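# Lock pliers on a rod and lift it clear

## Task

Adjust the screw at the end of the locking pliers so they suit the rod lying in the slot, clamp the pliers tightly onto the rod with the rod sitting in the notches of the jaws, and raise the rod a good hand's width or more above the bottom of the slot. At the end, one gripper holds the pliers motionless by the handles, the pliers and rod touch nothing else, the other gripper is empty, and that arm stays well away from the pliers and the rod.

## Robot and tools

Robot: two arms, left_arm and right_arm, each ending in a parallel two-finger gripper. Their bases sit in the scene frame at left_arm (-0.009, +0.303, 0) and right_arm (-0.036, -0.281, 0). Scene frame: origin on the table top midway between the arms, +x out over the table, +y toward left_arm, +z up. The names left and right are labels only and do not match image sides. Each gripper's fingers point along its own +z and close along its own y. end_effector_position is the point between the finger pads, about 1 cm behind the tips. A reference image of the pliers can be viewed with show_instructions.

Command layout. Every motion argument is one row of 16 numbers covering both arms: left_arm x, y, z, qw, qx, qy, qz, opening, then right_arm in the same order. x, y, z are an absolute target position in metres in the scene frame; the quaternion is an absolute target orientation, w first, in the scene frame. Together they form a pose, not an offset. Opening runs from -1 (closed) to +1 (fully open, 0.093 m). A target more than 0.6 m from an arm's last reported position along any of that gripper's axes is refused, and nothing is sent. Each control step the command is clipped to 70 mm and 16 degrees from the measured pose. To keep an arm still, repeat its whole pose from the result before it stopped plus its wanted opening; to keep an orientation, resend the same quaternion rather than the drifted reported one.

Tools.
execute_actions {actions, pictures}: actions is a list with at most one item. Empty list: just report state. {"rows": [...], "steps": n}: up to 15 rows of 16 numbers, n at most 15 control steps of 1/30 s (default 15); each row runs one step and the last is repeated. {"steps": n} alone: wait up to 300 steps counted from the previous result, so time spent replying is included. pictures (boolean) toggles camera images.
move {target, speed}: target is one 16-number row; each gripper travels in a straight line toward its pose, both finishing together, over 0.5 to 10 s (cut off at 10 s). speed is m/s, 0.002 to 0.5, default 0.25; turning rate is capped at twice that in rad/s. Openings are applied at the start. Paths do not avoid obstacles or the other arm. Grippers lag, wander, and may exceed speed near full stretch. The result adds a move: line with the ending (done, off_target, moving, held, fault) and limits (paced = pose clipped; held = some steps blocked, after which the arm may lurch fast), plus each gripper's distance to its pose.
wait {seconds}: 0 to 10 s, sends nothing new.
zoom_image {camera, region}: camera is cam_high, cam_left_wrist or cam_right_wrist; region [x0, y0, x1, y1] in pixels of that 504x504 image, origin top-left, at most 504 by 504.
show_instructions {}: shows reference images. read_manual {section}: licence texts only.
The goal must hold steadily at that moment.

Results. A state line gives each gripper's position and quaternion; printed positions can be off, more at long reach. grip_measured is the gripper motor on the opening scale: pads meet near -0.94 and each mm of object width adds about 0.0208, with a fixed per-gripper error up to about 0.02. Once the pads touch, the fingers stop while the motor keeps heading to your number, so pressing harder means sending a number further below the object's width reading (on a flat rigid object the reading settles at most about 0.21 below). Keep sending the closing number to keep holding. Force tops out around 50 to 62 N per pad, less on parts under 5 mm thick. The Joint positions list ends with gripper opening in metres. A Hand target line shows where the controller is driving each gripper. pose unreachable and HELD mark steps where the clearance check altered or blocked a command. FAULT lines report arm stops; MOTOR HOT warns from 75 °C, and holding loads heats motors (90 °C pauses the arm, 100 °C drops it). Joint torques are offset and noisy.

Arm limits: joint friction can leave a gripper up to about 31 mm short, and smaller commanded moves may not register. After an action ends an arm continues only to its last clipped pose, so check the reported pose and send the remainder. The simulation keeps running while you think and write. Joint ranges (rad): waist -2.618 to 3.054, shoulder 0 to 3.142, elbow 0 to 3.142, wrist pitch and yaw -1.571 to 1.571, wrist roll -2.094 to 2.094.

Cameras: cam_high (fixed overview), cam_left_wrist, cam_right_wrist, all 504x504, with calibration given in each result when it changes.

Avoid: knocking anything off the table (fails the task), letting the arms collide or press each other, dropping or slipping the pliers or rod, fast impacts and hard shoves, and targets far past a contact, since they press harder. Loose objects may occasionally be nudged by outside forces. Quick, smooth motions with low effort are preferred.

Each tool is called after "Emit:" as name(argument=value, ...) on one line, values as JSON.

## Session

Emit:
execute_actions(actions=[])

Scene clock: 0.00 s of 8100.00 s.
left_arm: end_effector_position=(+0.1555, +0.6389, +0.1200) grip_measured=+1.000 end_effector_quat_wxyz=(+0.594, -0.573, +0.549, +0.129) | right_arm: end_effector_position=(+0.3626, -0.3194, +0.2378) grip_measured=+1.000 end_effector_quat_wxyz=(+0.502, +0.724, +0.392, +0.266)
Joint positions: left_arm=[ 1.012  1.401  0.305  0.829  0.162 -0.55   0.093] | right_arm=[ 0.244  1.33   0.94  -0.096  0.707  1.892  0.093]
Joint velocities: left_arm=[ 0.012  0.012 -0.007  0.022  0.007  0.007  0.   ] | right_arm=[ 0.002 -0.002 -0.007 -0.022 -0.007 -0.037  0.   ]
Joint torques (N m, as the arm reports them, + toward a larger angle): no reading
Hand target (left_arm): +0.156, +0.639, +0.120; +0.594, -0.573, +0.549, +0.129
Hand target (right_arm): +0.363, -0.319, +0.238; +0.502, +0.724, +0.392, +0.266
camera_calibration (this result's frames):
cam_left_wrist: T_world_to_cam=[[0.794729, -0.285431, 0.535663, -0.00526811], [0.1263, -0.785444, -0.60591, 0.5923], [0.593679, 0.549188, -0.588165, -0.290362], [0, 0, 0, 1]] pos_world=[0.101761, 0.623178, 0.190922]
cam_right_wrist: T_world_to_cam=[[-0.30282, 0.159728, -0.939567, 0.383382], [0.156908, 0.980758, 0.11616, 0.268678], [0.940042, -0.11225, -0.322056, -0.216767], [0, 0, 0, 1]] pos_world=[0.277708, -0.349078, 0.259192]

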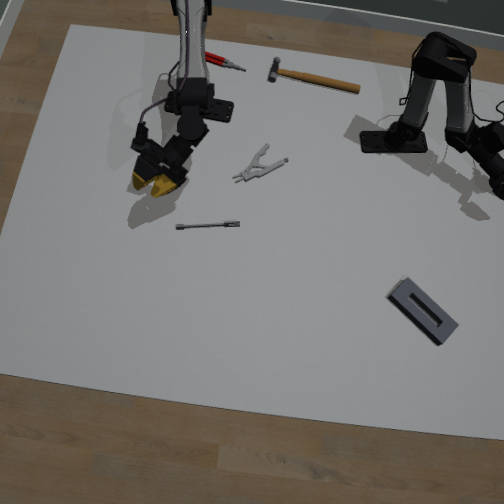

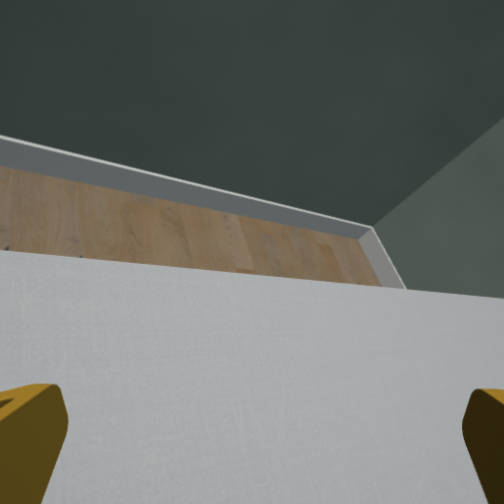

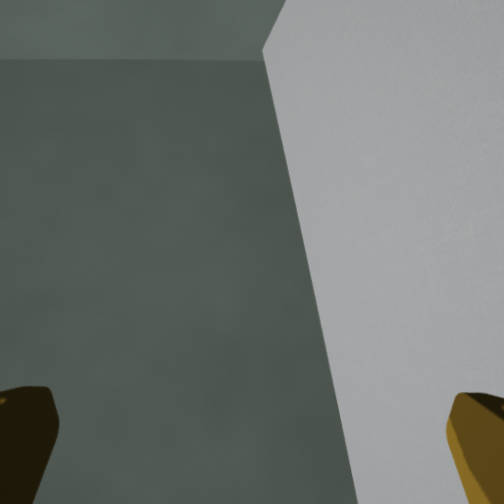

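Emit:
zoom_image(camera="cam_high", region=[210,125,310,205])

Emit:
zoom_image(camera="cam_high", region=[370,265,470,355])

Region (210, 125, 310, 205) of cam_high's 504x504 image, scaled by 5.040, with more detail than that image has; it fills the top 403 rows of this view, and the rest is white.

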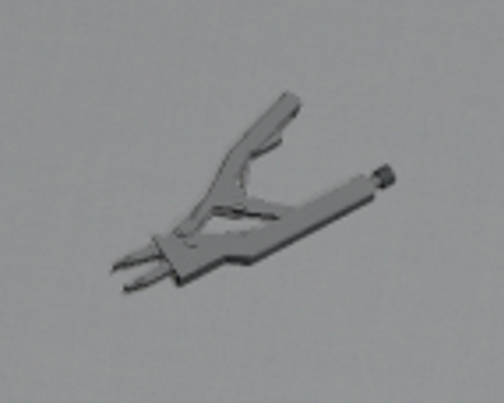

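Region (370, 265, 470, 355) of cam_high's 504x504 image, scaled by 5.040, with more detail than that image has; it fills the top 454 rows of this view, and the rest is white.

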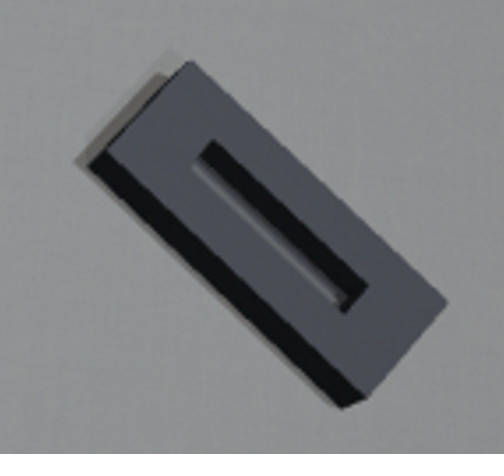

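Emit:
move(target=[0.2,0.42,0.16,0,0.643,0.766,0,-0.3,0.112,-0.086,0.11,0,0.4384,0.8988,0,-0.3], speed=0.25)

Scene clock: 51.47 s of 8100.00 s.
left_arm: end_effector_position=(+0.2030, +0.4192, +0.1515) grip_measured=-0.299 end_effector_quat_wxyz=(+0.022, +0.639, +0.768, +0.003) | right_arm: end_effector_position=(+0.1108, -0.0950, +0.1103) grip_measured=-0.298 end_effector_quat_wxyz=(+0.015, +0.439, +0.898, +0.004)
Joint positions: left_arm=[ 0.352  1.437  1.271 -1.384  0.04   1.916  0.031] | right_arm=[ 0.986  1.427  1.099 -1.229  0.028  1.833  0.031]
Joint velocities: left_arm=[-0.002  0.002  0.007 -0.051 -0.081  0.022 -0.   ] | right_arm=[ 0.002 -0.017 -0.017 -0.037  0.037  0.007  0.   ]
Joint torques (N m, as the arm reports them, + toward a larger angle): left_arm=[-0.88 -4.23 10.39  0.1  -0.03  0.18] | right_arm=[ 0.4  -3.84  8.11  0.21 -0.08 -0.19]
Hand target (left_arm): +0.206, +0.420, +0.154; +0.018, +0.646, +0.763, +0.001
Hand target (right_arm): +0.109, -0.091, +0.112; +0.009, +0.432, +0.902, +0.001
Off the commanded pose (left_arm): 0.009 m, 3 deg.
Off the commanded pose (right_arm): 0.009 m, 2 deg.
move: off_target (left_arm)
camera_calibration (this result's frames):
cam_left_wrist: T_world_to_cam=[[-0.98086, -0.185372, -0.0595929, 0.28606], [-0.193681, 0.897337, 0.396579, -0.359528], [-0.0200395, 0.40053, -0.916064, 0.057214], [0, 0, 0, 1]] pos_world=[0.212098, 0.35273, 0.21204]
cam_right_wrist: T_world_to_cam=[[-0.772263, -0.63433, -0.0351545, 0.028284], [-0.591152, 0.697225, 0.405482, 0.126989], [-0.232699, 0.33392, -0.913427, 0.241565], [0, 0, 0, 1]] pos_world=[0.153124, -0.151262, 0.170154]

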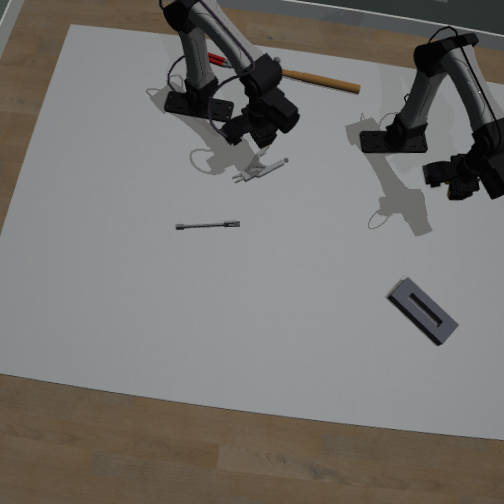

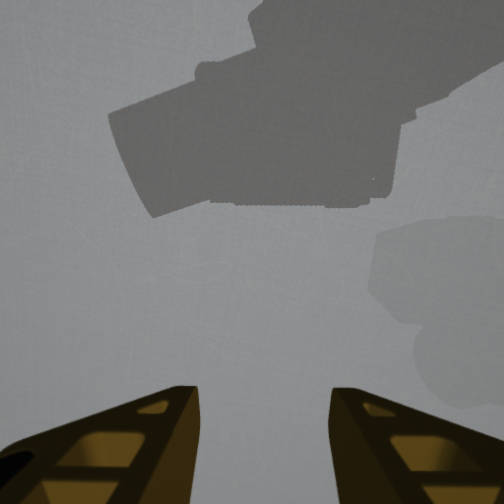

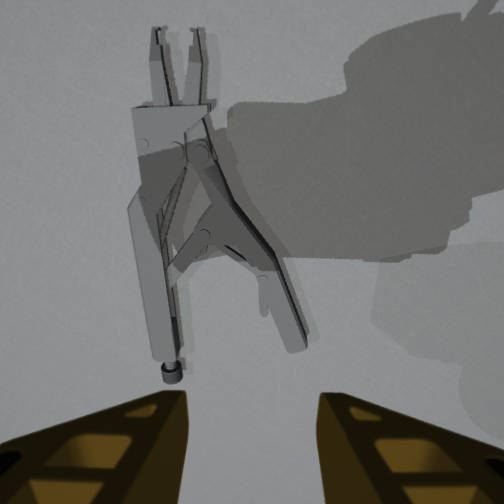

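Emit:
move(target=[0.2,0.42,0.16,0,0.643,0.766,0,-0.3,0.128,-0.040,0.06,0,0.3987,0.9171,0,-0.3], speed=0.15)

Scene clock: 60.67 s of 8100.00 s.
left_arm: end_effector_position=(+0.1969, +0.4199, +0.1566) grip_measured=-0.299 end_effector_quat_wxyz=(+0.003, +0.642, +0.766, +0.000) | right_arm: end_effector_position=(+0.1239, -0.0512, +0.0583) grip_measured=-0.298 end_effector_quat_wxyz=(+0.003, +0.405, +0.914, -0.014)
Joint positions: left_arm=[ 0.343  1.437  1.292 -1.423  0.005  1.914  0.031] | right_arm=[ 1.032  1.668  1.124 -1.053  0.01   1.804  0.031]
Joint velocities: left_arm=[ 0.002  0.007 -0.002  0.022 -0.037  0.007  0.   ] | right_arm=[ 0.002  0.007 -0.017 -0.066  0.037  0.022  0.001]
Joint torques (N m, as the arm reports them, + toward a larger angle): left_arm=[-0.95 -4.63 10.38  0.07 -0.08 -0.04] | right_arm=[ 0.29 -6.2   7.79  0.52 -0.08 -0.25]
Hand target (left_arm): +0.200, +0.420, +0.160; +0.000, +0.643, +0.766, -0.000
Hand target (right_arm): +0.127, -0.040, +0.060; +0.001, +0.399, +0.917, +0.001
Off the commanded pose (left_arm): 0.005 m, 0 deg.
Off the commanded pose (right_arm): 0.012 m, 2 deg.
move: off_target (right_arm)
camera_calibration (this result's frames):
cam_left_wrist: T_world_to_cam=[[-0.983674, -0.177316, -0.03073, 0.273177], [-0.173617, 0.890128, 0.421342, -0.368165], [-0.0473571, 0.419798, -0.906381, 0.0572438], [0, 0, 0, 1]] pos_world=[0.207509, 0.352122, 0.215403]
cam_right_wrist: T_world_to_cam=[[-0.723295, -0.690489, 0.00832664, 0.0528707], [-0.626267, 0.661008, 0.41335, 0.127285], [-0.290917, 0.293759, -0.910534, 0.18752], [0, 0, 0, 1]] pos_world=[0.172509, -0.102716, 0.11769]

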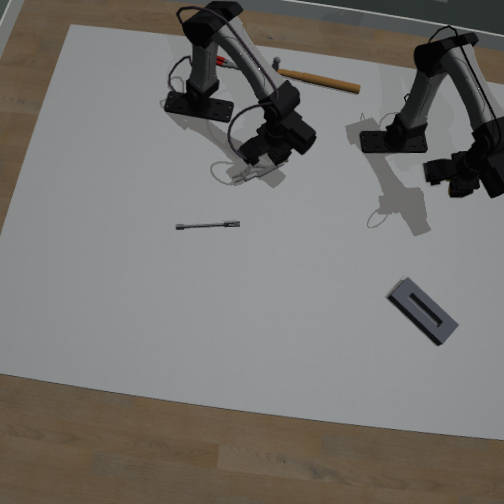

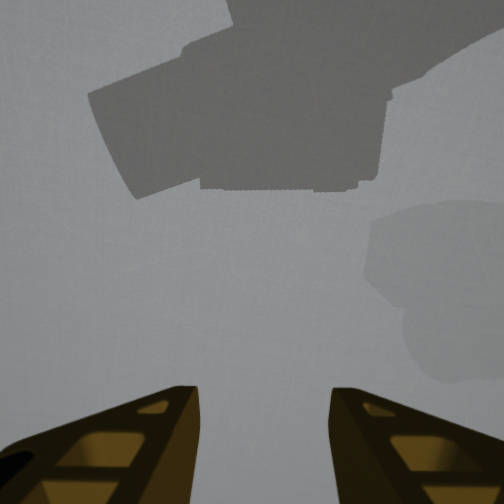

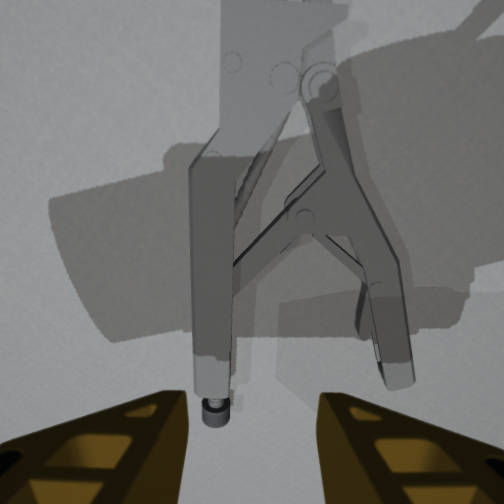

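Emit:
move(target=[0.2,0.42,0.16,0,0.643,0.766,0,-0.3,0.134,-0.031,0.04,0,0.3987,0.9171,0,-0.3], speed=0.08)

Emit:
move(target=[0.2,0.42,0.16,0,0.643,0.766,0,-0.3,0.134,-0.033,0.013,0,0.3987,0.9171,0,-0.3], speed=0.04)

Scene clock: 65.00 s of 8100.00 s.
left_arm: end_effector_position=(+0.1967, +0.4200, +0.1566) grip_measured=-0.299 end_effector_quat_wxyz=(+0.002, +0.642, +0.766, +0.000) | right_arm: end_effector_position=(+0.1310, -0.0404, +0.0401) grip_measured=-0.298 end_effector_quat_wxyz=(+0.002, +0.405, +0.914, -0.012)
Joint positions: left_arm=[ 0.343  1.437  1.292 -1.424  0.004  1.914  0.031] | right_arm=[ 1.032  1.735  1.124 -0.982  0.009  1.804  0.031]
Joint velocities: left_arm=[-0.002 -0.012 -0.012  0.022 -0.037 -0.051 -0.   ] | right_arm=[ 0.012 -0.022 -0.017  0.037 -0.007 -0.022 -0.001]
Joint torques (N m, as the arm reports them, + toward a larger angle): left_arm=[-0.92 -4.58 10.54  0.08 -0.03 -0.02] | right_arm=[ 0.22 -6.71  7.2   0.51 -0.08 -0.22]
Hand target (left_arm): +0.200, +0.420, +0.160; +0.000, +0.643, +0.766, +0.000
Hand target (right_arm): +0.133, -0.031, +0.040; +0.000, +0.399, +0.917, -0.000
Off the commanded pose (left_arm): 0.005 m, 0 deg.
Off the commanded pose (right_arm): 0.010 m, 2 deg.
move: done
camera_calibration (this result's frames):
cam_left_wrist: T_world_to_cam=[[-0.983695, -0.177303, -0.0301158, 0.27295], [-0.173319, 0.889929, 0.421886, -0.368309], [-0.0480009, 0.420227, -0.906149, 0.0571189], [0, 0, 0, 1]] pos_world=[0.207406, 0.35216, 0.215363]
cam_right_wrist: T_world_to_cam=[[-0.722797, -0.691046, 0.00446681, 0.06568], [-0.627336, 0.658843, 0.41518, 0.132152], [-0.289852, 0.297289, -0.909728, 0.169828], [0, 0, 0, 1]] pos_world=[0.179602, -0.0921677, 0.099337]

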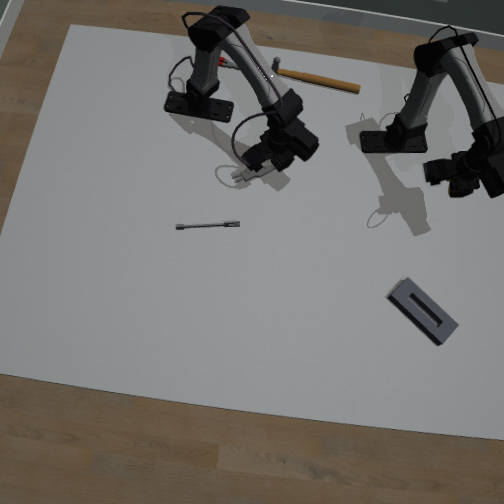

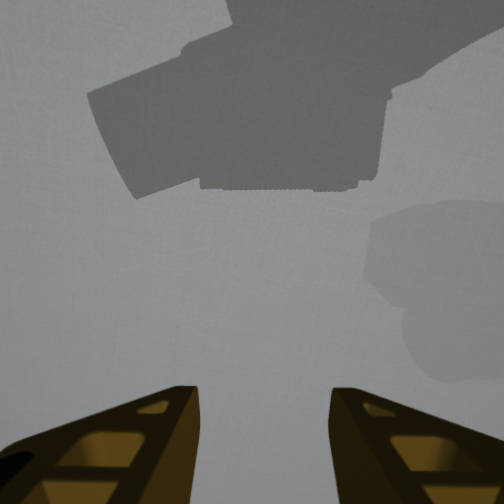

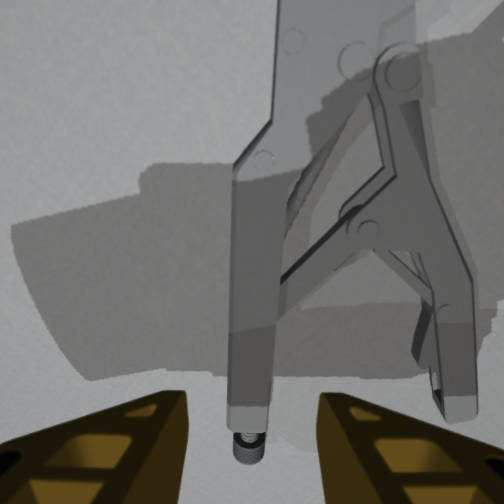

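Scene clock: 66.13 s of 8100.00 s.
left_arm: end_effector_position=(+0.1966, +0.4200, +0.1566) grip_measured=-0.299 end_effector_quat_wxyz=(+0.002, +0.642, +0.766, -0.000) | right_arm: end_effector_position=(+0.1357, -0.0336, +0.0198) grip_measured=-0.298 end_effector_quat_wxyz=(+0.005, +0.403, +0.915, +0.002)
Joint positions: left_arm=[ 0.343  1.437  1.292 -1.424  0.004  1.914  0.031] | right_arm=[ 1.032  1.772  1.08  -0.873  0.009  1.799  0.031]
Joint velocities: left_arm=[-0.002 -0.002  0.017 -0.022 -0.051 -0.007 -0.001] | right_arm=[-0.017 -0.002 -0.002 -0.051 -0.037 -0.037 -0.001]
Joint torques (N m, as the arm reports them, + toward a larger angle): left_arm=[-0.97 -4.52 10.53  0.09 -0.06 -0.09] | right_arm=[-0.16 -6.85  5.09  0.56 -0.09 -0.24]
Hand target (left_arm): +0.200, +0.420, +0.160; +0.000, +0.643, +0.766, -0.000
Hand target (right_arm): +0.134, -0.033, +0.013; +0.000, +0.399, +0.917, -0.000
Off the commanded pose (left_arm): 0.005 m, 0 deg.
Off the commanded pose (right_arm): 0.007 m, 1 deg.
move: done
camera_calibration (this result's frames):
cam_left_wrist: T_world_to_cam=[[-0.983705, -0.177309, -0.0297564, 0.272811], [-0.173179, 0.890008, 0.421775, -0.368325], [-0.048301, 0.420055, -0.906212, 0.0572752], [0, 0, 0, 1]] pos_world=[0.207345, 0.352126, 0.215372]
cam_right_wrist: T_world_to_cam=[[-0.719478, -0.694131, -0.0231232, 0.0738611], [-0.636969, 0.646227, 0.42031, 0.139811], [-0.276807, 0.317132, -0.907086, 0.149509], [0, 0, 0, 1]] pos_world=[0.183582, -0.0864943, 0.0785614]

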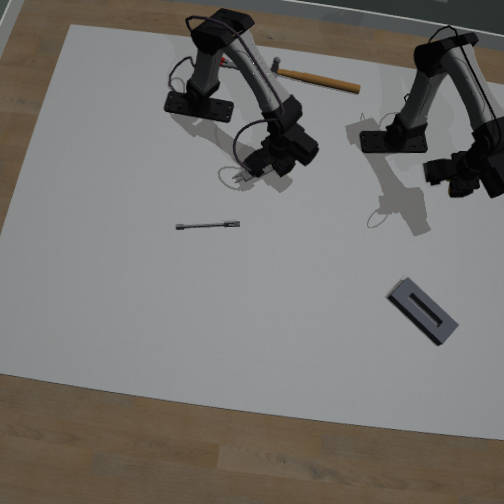

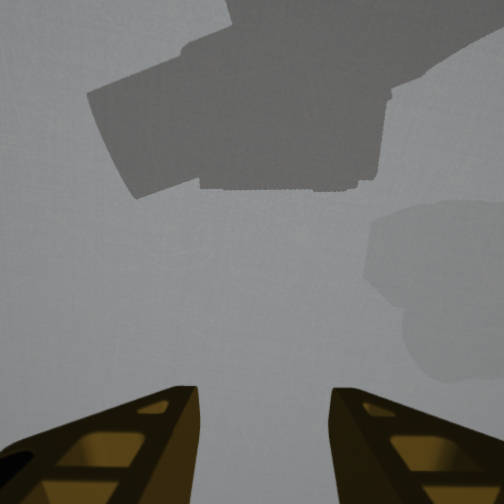

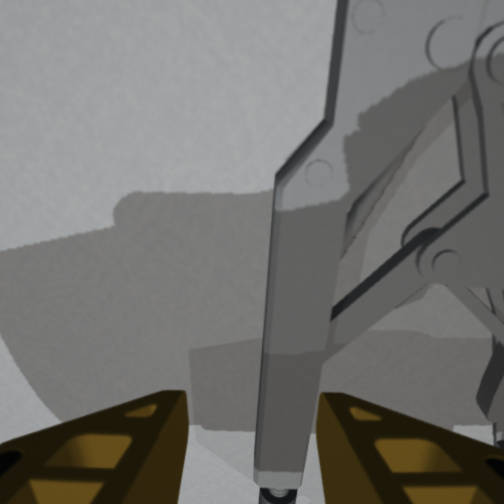

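Emit:
move(target=[0.2,0.42,0.16,0,0.643,0.766,0,-0.3,0.140,-0.052,0.007,0,0.3987,0.9171,0,-0.3], speed=0.03)

Scene clock: 69.87 s of 8100.00 s.
left_arm: end_effector_position=(+0.1966, +0.4200, +0.1566) grip_measured=-0.299 end_effector_quat_wxyz=(+0.002, +0.642, +0.766, -0.000) | right_arm: end_effector_position=(+0.1364, -0.0509, +0.0078) grip_measured=-0.299 end_effector_quat_wxyz=(-0.005, +0.399, +0.917, -0.011)
Joint positions: left_arm=[ 0.343  1.437  1.292 -1.424  0.004  1.914  0.031] | right_arm=[ 0.989  1.772  1.026 -0.85  -0.004  1.748  0.031]
Joint velocities: left_arm=[-0.012 -0.007  0.002 -0.022 -0.051  0.037  0.001] | right_arm=[-0.002  0.002  0.002  0.022  0.022 -0.081  0.001]
Joint torques (N m, as the arm reports them, + toward a larger angle): left_arm=[-0.92 -4.65 10.33  0.1  -0.05 -0.09] | right_arm=[-1.01 -9.12  4.42  0.6  -0.01 -0.21]
Hand target (left_arm): +0.200, +0.420, +0.160; +0.000, +0.643, +0.766, +0.000
Hand target (right_arm): +0.140, -0.052, +0.007; -0.000, +0.399, +0.917, -0.000
Off the commanded pose (left_arm): 0.005 m, 0 deg.
Off the commanded pose (right_arm): 0.004 m, 1 deg.
move: done
camera_calibration (this result's frames):
cam_left_wrist: T_world_to_cam=[[-0.983705, -0.177309, -0.0297564, 0.272811], [-0.173179, 0.890008, 0.421775, -0.368325], [-0.048301, 0.420055, -0.906212, 0.0572752], [0, 0, 0, 1]] pos_world=[0.207345, 0.352126, 0.215372]
cam_right_wrist: T_world_to_cam=[[-0.714436, -0.699644, 0.00896302, 0.0609445], [-0.62987, 0.648659, 0.427206, 0.155583], [-0.304706, 0.299566, -0.90411, 0.147209], [0, 0, 0, 1]] pos_world=[0.186393, -0.10238, 0.0660806]

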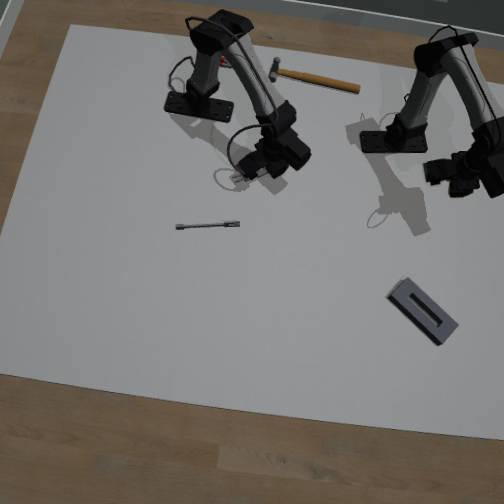

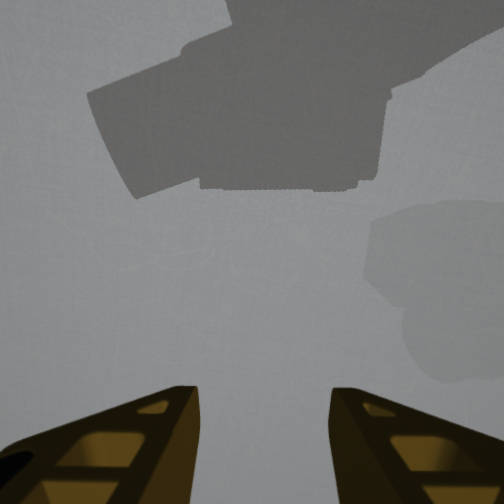

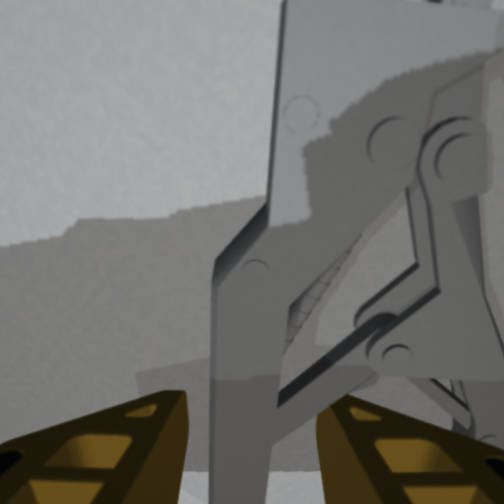

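Emit:
move(target=[0.2,0.42,0.16,0,0.643,0.766,0,-0.3,0.130,-0.040,0.006,0,0.3987,0.9171,0,-0.3], speed=0.03)

Scene clock: 72.63 s of 8100.00 s.
left_arm: end_effector_position=(+0.1966, +0.4200, +0.1566) grip_measured=-0.299 end_effector_quat_wxyz=(+0.002, +0.642, +0.766, -0.000) | right_arm: end_effector_position=(+0.1331, -0.0470, +0.0078) grip_measured=-0.299 end_effector_quat_wxyz=(+0.008, +0.400, +0.916, -0.011)
Joint positions: left_arm=[ 0.343  1.437  1.292 -1.424  0.004  1.914  0.031] | right_arm=[ 1.019  1.772  1.026 -0.845  0.019  1.78   0.031]
Joint velocities: left_arm=[-0.007 -0.012  0.012  0.037  0.022 -0.051 -0.   ] | right_arm=[-0.007  0.002 -0.002  0.037 -0.037  0.022 -0.001]
Joint torques (N m, as the arm reports them, + toward a larger angle): left_arm=[-0.98 -4.52 10.37  0.11 -0.02 -0.04] | right_arm=[ 0.64 -7.91  5.27  0.6  -0.21 -0.05]
Hand target (left_arm): +0.200, +0.420, +0.160; +0.000, +0.643, +0.766, +0.000
Hand target (right_arm): +0.130, -0.040, +0.006; +0.000, +0.399, +0.917, -0.000
Off the commanded pose (left_arm): 0.005 m, 0 deg.
Off the commanded pose (right_arm): 0.008 m, 2 deg.
move: done
camera_calibration (this result's frames):
cam_left_wrist: T_world_to_cam=[[-0.983705, -0.177309, -0.0297564, 0.272811], [-0.173179, 0.890008, 0.421775, -0.368325], [-0.048301, 0.420055, -0.906212, 0.0572752], [0, 0, 0, 1]] pos_world=[0.207345, 0.352126, 0.215372]
cam_right_wrist: T_world_to_cam=[[-0.715519, -0.698593, 0.000266907, 0.0615207], [-0.638093, 0.653708, 0.406821, 0.152494], [-0.284377, 0.290918, -0.913508, 0.142015], [0, 0, 0, 1]] pos_world=[0.18171, -0.0980234, 0.0676776]

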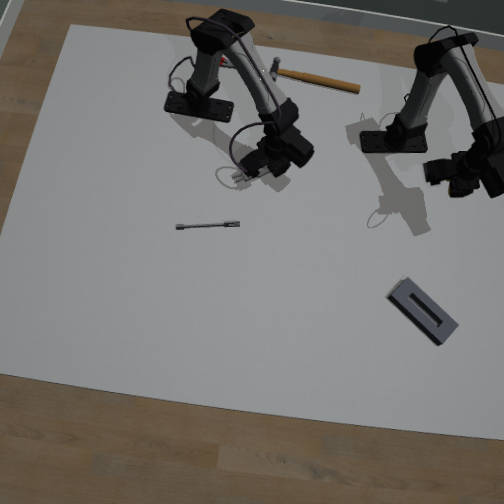

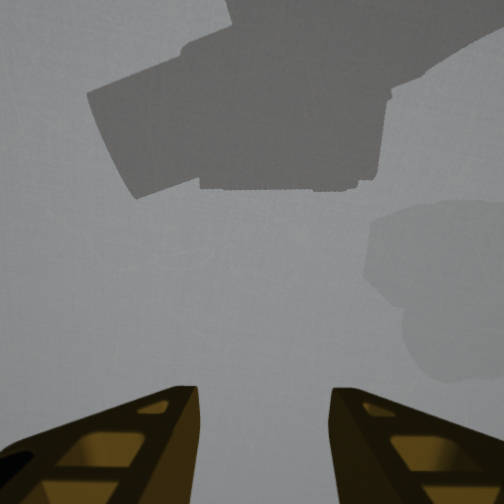

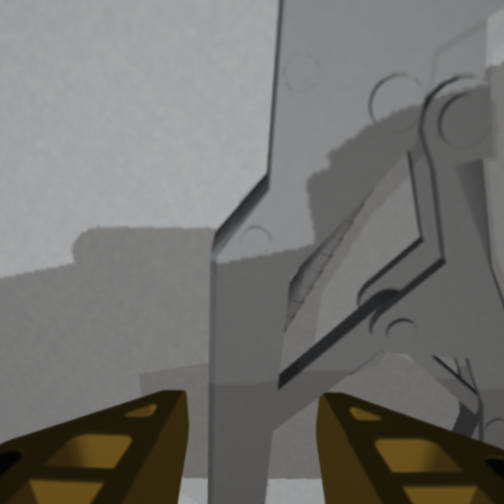

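Emit:
move(target=[0.2,0.42,0.16,0,0.643,0.766,0,-0.3,0.125,-0.036,0.013,0,0.3987,0.9171,0,-0.3], speed=0.03)

Emit:
execute_actions(actions=[{"rows":[[0.2,0.42,0.16,0,0.643,0.766,0,-0.3,0.125,-0.036,0.013,0,0.3987,0.9171,0,-0.92]],"steps":12}])

Scene clock: 76.53 s of 8100.00 s.
left_arm: end_effector_position=(+0.1966, +0.4200, +0.1566) grip_measured=-0.299 end_effector_quat_wxyz=(+0.002, +0.642, +0.766, -0.000) | right_arm: end_effector_position=(+0.1283, -0.0436, +0.0078) grip_measured=-0.299 end_effector_quat_wxyz=(+0.010, +0.400, +0.917, -0.012)
Joint positions: left_arm=[ 0.343  1.437  1.292 -1.424  0.004  1.914  0.031] | right_arm=[ 1.042  1.772  1.026 -0.845  0.024  1.802  0.031]
Joint velocities: left_arm=[-0.002 -0.012 -0.007  0.007  0.007  0.007 -0.   ] | right_arm=[-0.002 -0.027 -0.012 -0.022 -0.051  0.007  0.   ]
Joint torques (N m, as the arm reports them, + toward a larger angle): left_arm=[-0.97 -4.65 10.48  0.12 -0.05 -0.07] | right_arm=[ 0.59 -8.95  6.55  0.28 -0.24 -0.08]
Hand target (left_arm): +0.200, +0.420, +0.160; +0.000, +0.643, +0.766, +0.000
Hand target (right_arm): +0.125, -0.036, +0.013; +0.000, +0.399, +0.917, +0.000
Off the commanded pose (left_arm): 0.005 m, 0 deg.
Off the commanded pose (right_arm): 0.010 m, 2 deg.
move: done
camera_calibration (this result's frames):
cam_left_wrist: T_world_to_cam=[[-0.983711, -0.1773, -0.029629, 0.272766], [-0.1731, 0.889869, 0.422102, -0.368388], [-0.0484727, 0.420356, -0.906064, 0.0571344], [0, 0, 0, 1]] pos_world=[0.207325, 0.352162, 0.215347]
cam_right_wrist: T_world_to_cam=[[-0.714921, -0.699205, -0.00109174, 0.0603661], [-0.640302, 0.654065, 0.402756, 0.147516], [-0.280895, 0.288638, -0.915307, 0.139135], [0, 0, 0, 1]] pos_world=[0.176694, -0.094436, 0.068004]

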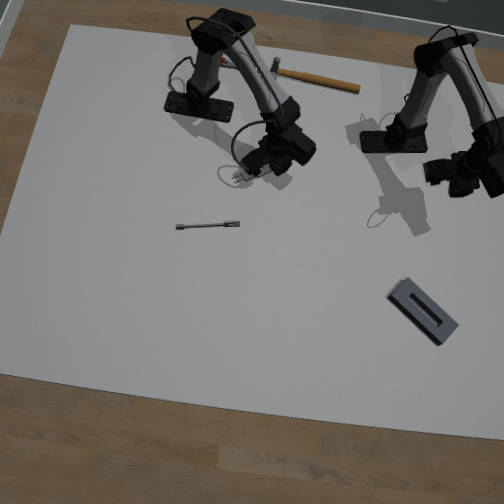

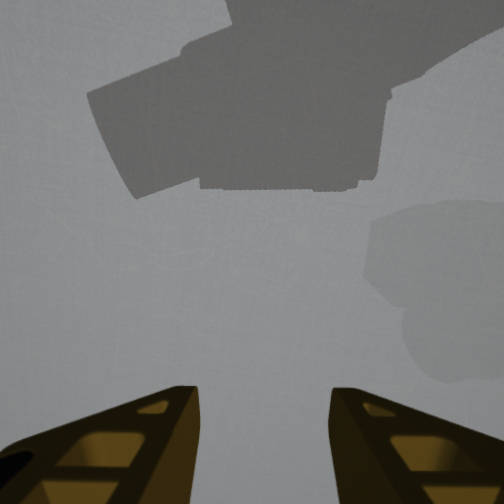

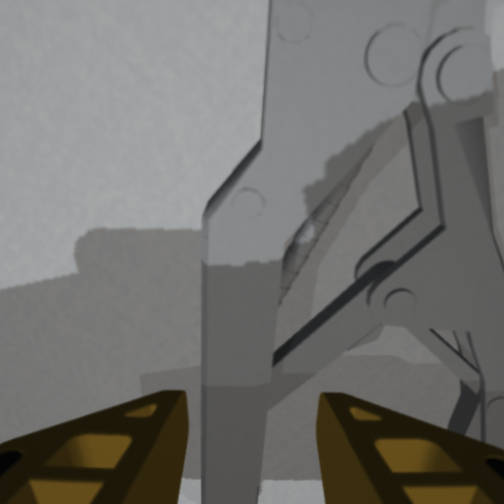

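Scene clock: 76.93 s of 8100.00 s.
left_arm: end_effector_position=(+0.1966, +0.4200, +0.1566) grip_measured=-0.299 end_effector_quat_wxyz=(+0.002, +0.642, +0.766, -0.000) | right_arm: end_effector_position=(+0.1276, -0.0426, +0.0078) grip_measured=-0.852 end_effector_quat_wxyz=(+0.008, +0.399, +0.917, -0.010)
Joint positions: left_arm=[ 0.343  1.437  1.292 -1.424  0.004  1.914  0.031] | right_arm=[ 1.044  1.772  1.026 -0.843  0.019  1.803  0.004]
Joint velocities: left_arm=[-0.002 -0.007  0.002 -0.007 -0.051  0.007 -0.001] | right_arm=[-0.022  0.007 -0.002 -0.007 -0.037 -0.051 -0.001]
Joint torques (N m, as the arm reports them, + toward a larger angle): left_arm=[-0.97 -4.68 10.5   0.09 -0.04 -0.05] | right_arm=[ 0.45 -8.91  6.59  0.27 -0.18 -0.06]
Hand target (left_arm): +0.200, +0.420, +0.160; +0.000, +0.643, +0.766, +0.000
Hand target (right_arm): +0.125, -0.036, +0.013; +0.000, +0.399, +0.917, +0.000
Off the commanded pose (left_arm): 0.005 m, 0 deg.
Off the commanded pose (right_arm): 0.009 m, 1 deg.
Steps of this call (steps 1 to 12: all 12 steps of this action). Readings (end_effector_position):
1: left_arm (+0.1966, +0.4200, +0.1566) | right_arm (+0.1281, -0.0435, +0.0078)
2: left_arm (+0.1966, +0.4200, +0.1566) | right_arm (+0.1280, -0.0427, +0.0078)
4: left_arm (+0.1966, +0.4200, +0.1566) | right_arm (+0.1276, -0.0426, +0.0078)
8: left_arm (+0.1966, +0.4200, +0.1566) | right_arm (+0.1276, -0.0426, +0.0078)
12: the state above
camera_calibration (this result's frames):
cam_left_wrist: T_world_to_cam=[[-0.983711, -0.1773, -0.029629, 0.272766], [-0.1731, 0.889869, 0.422102, -0.368388], [-0.0484727, 0.420356, -0.906064, 0.0571344], [0, 0, 0, 1]] pos_world=[0.207325, 0.352162, 0.215347]
cam_right_wrist: T_world_to_cam=[[-0.71445, -0.699683, -0.00204154, 0.0605023], [-0.639644, 0.651955, 0.407199, 0.146144], [-0.283579, 0.292229, -0.913337, 0.139075], [0, 0, 0, 1]] pos_world=[0.176145, -0.0935887, 0.0676365]

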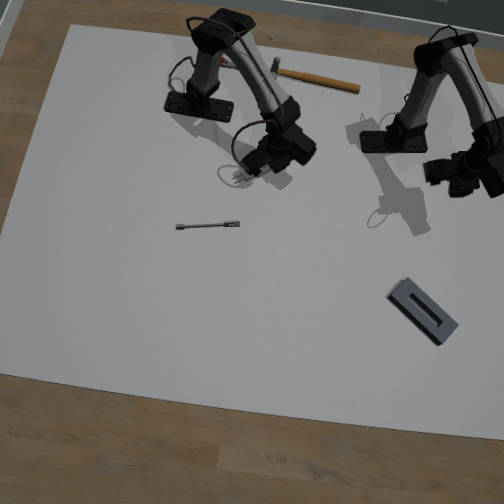

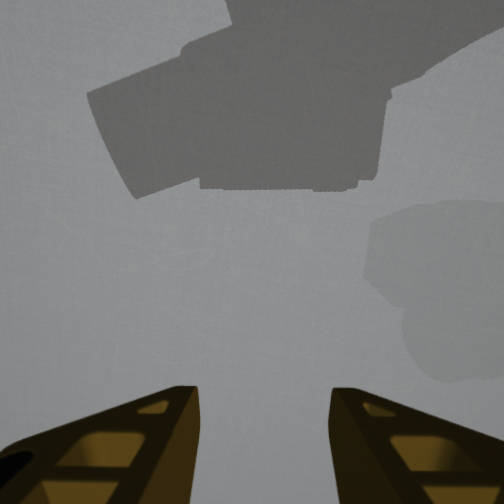

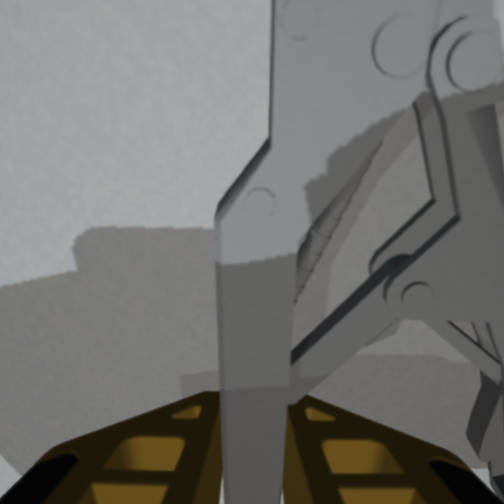

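Emit:
move(target=[0.3,0.4,0.18,0.13,0.33,0.935,0,-0.3,0.13,-0.04,0.06,0,0.3987,0.9171,0,-0.92], speed=0.12)

Emit:
move(target=[0.46,0.37,0.17,0.2588,0,0.9659,0,-0.3,0.25,0.04,0.05,0,-0.766,0.643,0,-0.92], speed=0.4)

Scene clock: 87.20 s of 8100.00 s.
left_arm: end_effector_position=(+0.2903, +0.4007, +0.1792) grip_measured=-0.299 end_effector_quat_wxyz=(+0.122, +0.330, +0.936, -0.002) | right_arm: end_effector_position=(+0.1260, -0.0429, +0.0456) grip_measured=-0.852 end_effector_quat_wxyz=(-0.001, +0.399, +0.917, -0.017)
Joint positions: left_arm=[ 0.228  1.574  1.485 -1.301  0.168  1.067  0.031] | right_arm=[ 1.039  1.72   1.129 -1.013  0.004  1.797  0.004]
Joint velocities: left_arm=[ 0.017 -0.017 -0.012 -0.051 -0.022  0.066  0.   ] | right_arm=[-0.012 -0.022  0.002 -0.022  0.007  0.066  0.002]
Joint torques (N m, as the arm reports them, + toward a larger angle): left_arm=[-1.08 -6.01 11.03  0.88  0.15 -0.04] | right_arm=[ -0.86 -10.27   8.07   0.04  -0.06  -0.22]
Hand target (left_arm): +0.300, +0.400, +0.182; +0.131, +0.330, +0.935, +0.000
Hand target (right_arm): +0.130, -0.040, +0.059; +0.000, +0.399, +0.917, +0.000
Off the commanded pose (left_arm): 0.010 m, 1 deg.
Off the commanded pose (right_arm): 0.015 m, 2 deg.
move: off_target (right_arm)
camera_calibration (this result's frames):
cam_left_wrist: T_world_to_cam=[[-0.609871, -0.785797, -0.102864, 0.510581], [-0.786289, 0.583753, 0.202438, -0.00446604], [-0.099028, 0.204342, -0.973878, 0.203608], [0, 0, 0, 1]] pos_world=[0.32804, 0.362214, 0.251714]
cam_right_wrist: T_world_to_cam=[[-0.713495, -0.700469, 0.0163848, 0.0582238], [-0.631629, 0.653144, 0.41767, 0.128577], [-0.303266, 0.287656, -0.908451, 0.175316], [0, 0, 0, 1]] pos_world=[0.175923, -0.0936259, 0.104609]

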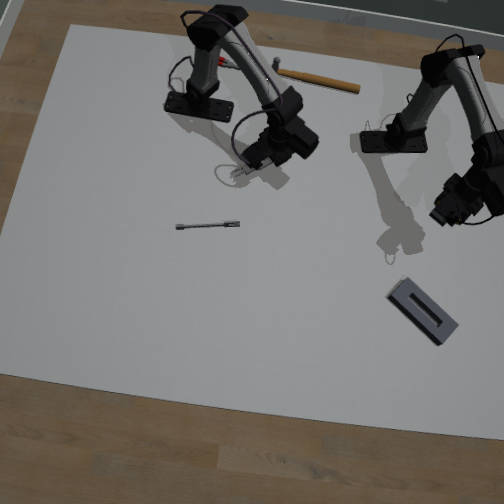

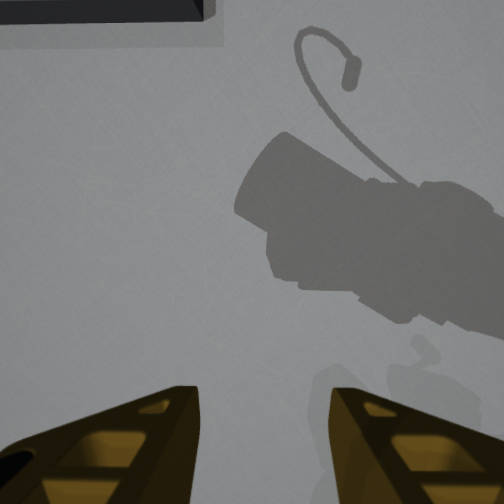

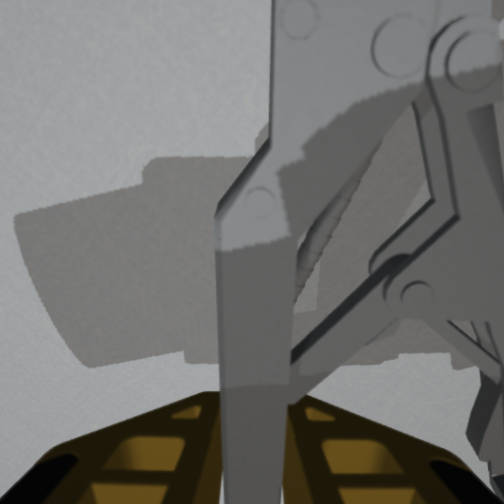

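Scene clock: 91.10 s of 8100.00 s.
left_arm: end_effector_position=(+0.4514, +0.3721, +0.1708) grip_measured=-0.299 end_effector_quat_wxyz=(+0.251, -0.000, +0.968, -0.004) | right_arm: end_effector_position=(+0.2440, +0.0392, +0.0433) grip_measured=-0.851 end_effector_quat_wxyz=(+0.007, +0.765, -0.644, +0.003)
Joint positions: left_arm=[ 0.006  1.869  1.697 -0.899  0.095  0.158  0.031] | right_arm=[ 0.918  2.22   1.828 -1.193  0.007 -0.887  0.004]
Joint velocities: left_arm=[ 0.007 -0.002 -0.012  0.022 -0.022  0.022 -0.   ] | right_arm=[ 0.007  0.012  0.007 -0.051 -0.051  0.037  0.001]
Joint torques (N m, as the arm reports them, + toward a larger angle): left_arm=[ -0.91 -10.22  11.77   1.63  -0.09  -0.04] | right_arm=[ -0.92 -12.27   8.45   0.23  -0.18  -0.24]
Hand target (left_arm): +0.460, +0.370, +0.173; +0.259, -0.001, +0.966, -0.002
Hand target (right_arm): +0.249, +0.042, +0.049; +0.000, +0.766, -0.643, -0.001
Off the commanded pose (left_arm): 0.009 m, 1 deg.
Off the commanded pose (right_arm): 0.009 m, 1 deg.
move: done
camera_calibration (this result's frames):
cam_left_wrist: T_world_to_cam=[[0.0143319, -0.999783, -0.0151455, 0.368365], [-0.997555, -0.0132606, -0.0686098, 0.504404], [0.0683941, 0.0160917, -0.997529, 0.215763], [0, 0, 0, 1]] pos_world=[0.483135, 0.371502, 0.255416]
cam_right_wrist: T_world_to_cam=[[0.98047, 0.195369, -0.0225785, -0.246828], [0.185224, -0.878713, 0.439949, 0.0102114], [0.0661123, -0.435539, -0.897739, 0.123161], [0, 0, 0, 1]] pos_world=[0.231973, 0.110837, 0.100501]

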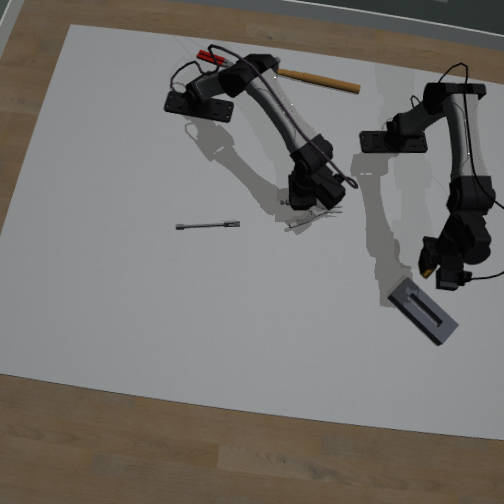

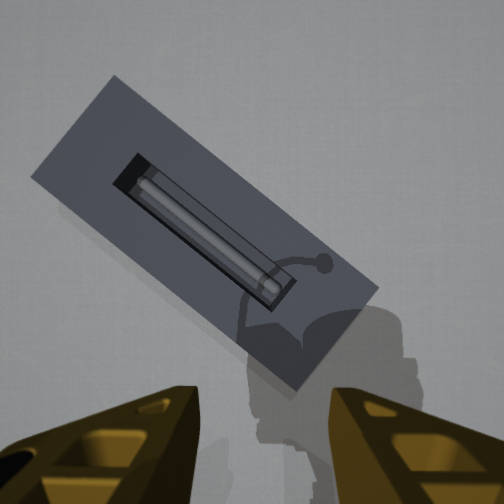

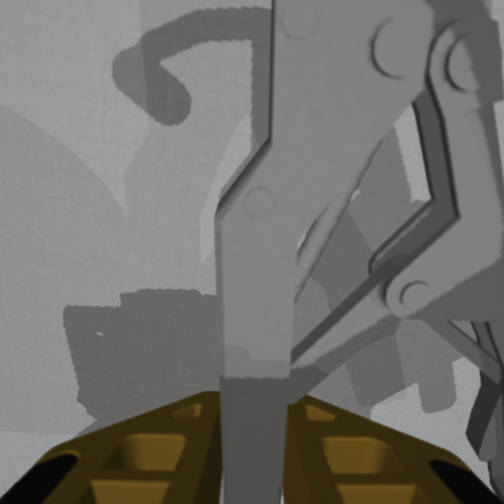

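Emit:
move(target=[0.46,0.37,0.17,0.2588,0,0.9659,0,-0.3,0.25,0.04,0.008,0,-0.766,0.643,0,-0.92], speed=0.04)

Emit:
zoom_image(camera="cam_left_wrist", region=[100,140,310,320])

Scene clock: 97.07 s of 8100.00 s.
left_arm: end_effector_position=(+0.4536, +0.3733, +0.1720) grip_measured=-0.299 end_effector_quat_wxyz=(+0.256, -0.001, +0.967, -0.001) | right_arm: end_effector_position=(+0.2457, +0.0385, +0.0109) grip_measured=-0.851 end_effector_quat_wxyz=(+0.008, +0.766, -0.643, +0.003)
Joint positions: left_arm=[ 0.006  1.869  1.697 -0.888  0.091  0.157  0.031] | right_arm=[ 0.913  2.251  1.748 -1.083  0.006 -0.894  0.004]
Joint velocities: left_arm=[-0.017 -0.007 -0.017 -0.066 -0.051  0.051  0.001] | right_arm=[ 0.007  0.012 -0.007  0.022 -0.037  0.007 -0.001]
Joint torques (N m, as the arm reports them, + toward a larger angle): left_arm=[ -1.14 -10.34  10.47   1.71  -0.07  -0.06] | right_arm=[ -0.85 -12.55   5.91   0.63  -0.18  -0.21]
Hand target (left_arm): +0.460, +0.370, +0.170; +0.259, +0.000, +0.966, +0.000
Hand target (right_arm): +0.250, +0.040, +0.008; +0.000, +0.766, -0.643, -0.000
Off the commanded pose (left_arm): 0.007 m, 0 deg.
Off the commanded pose (right_arm): 0.005 m, 1 deg.
move: done
camera_calibration (this result's frames):
cam_left_wrist: T_world_to_cam=[[0.0170605, -0.999639, -0.0207458, 0.36921], [-0.996771, -0.015376, -0.0788136, 0.508884], [0.0784662, 0.0220234, -0.996673, 0.209892], [0, 0, 0, 1]] pos_world=[0.484472, 0.372279, 0.25696]
cam_right_wrist: T_world_to_cam=[[0.979914, 0.197974, -0.0239811, -0.249034], [0.188202, -0.878312, 0.439485, 0.0227684], [0.0659436, -0.435171, -0.89793, 0.0936891], [0, 0, 0, 1]] pos_world=[0.233569, 0.110071, 0.0681477]

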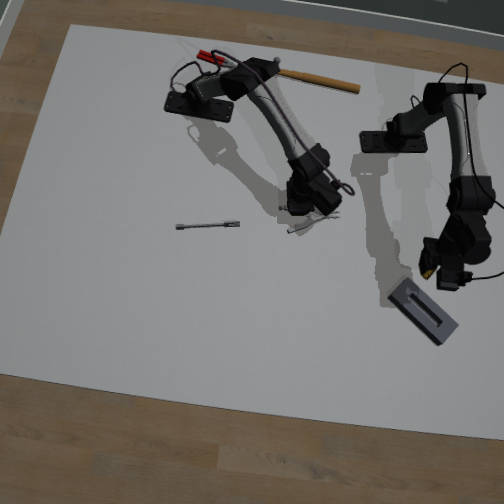

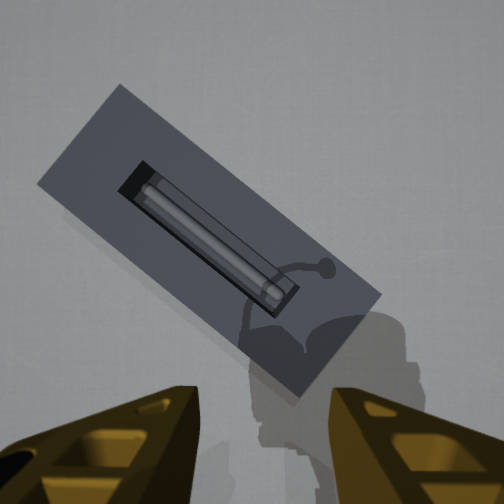

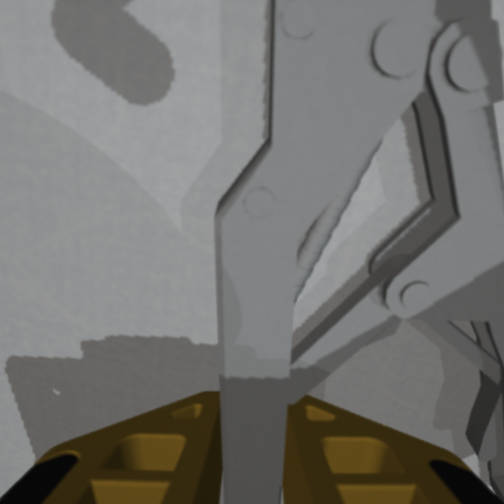

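Region (100, 140, 310, 320) of cam_left_wrist's 504x504 image, scaled by 2.400, with more detail than that image has; it fills the top 432 rows of this view, and the rest is white.

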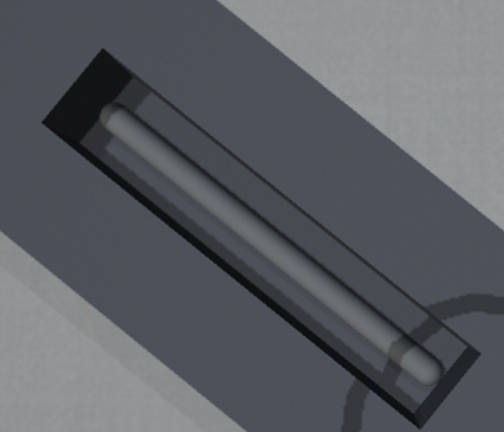

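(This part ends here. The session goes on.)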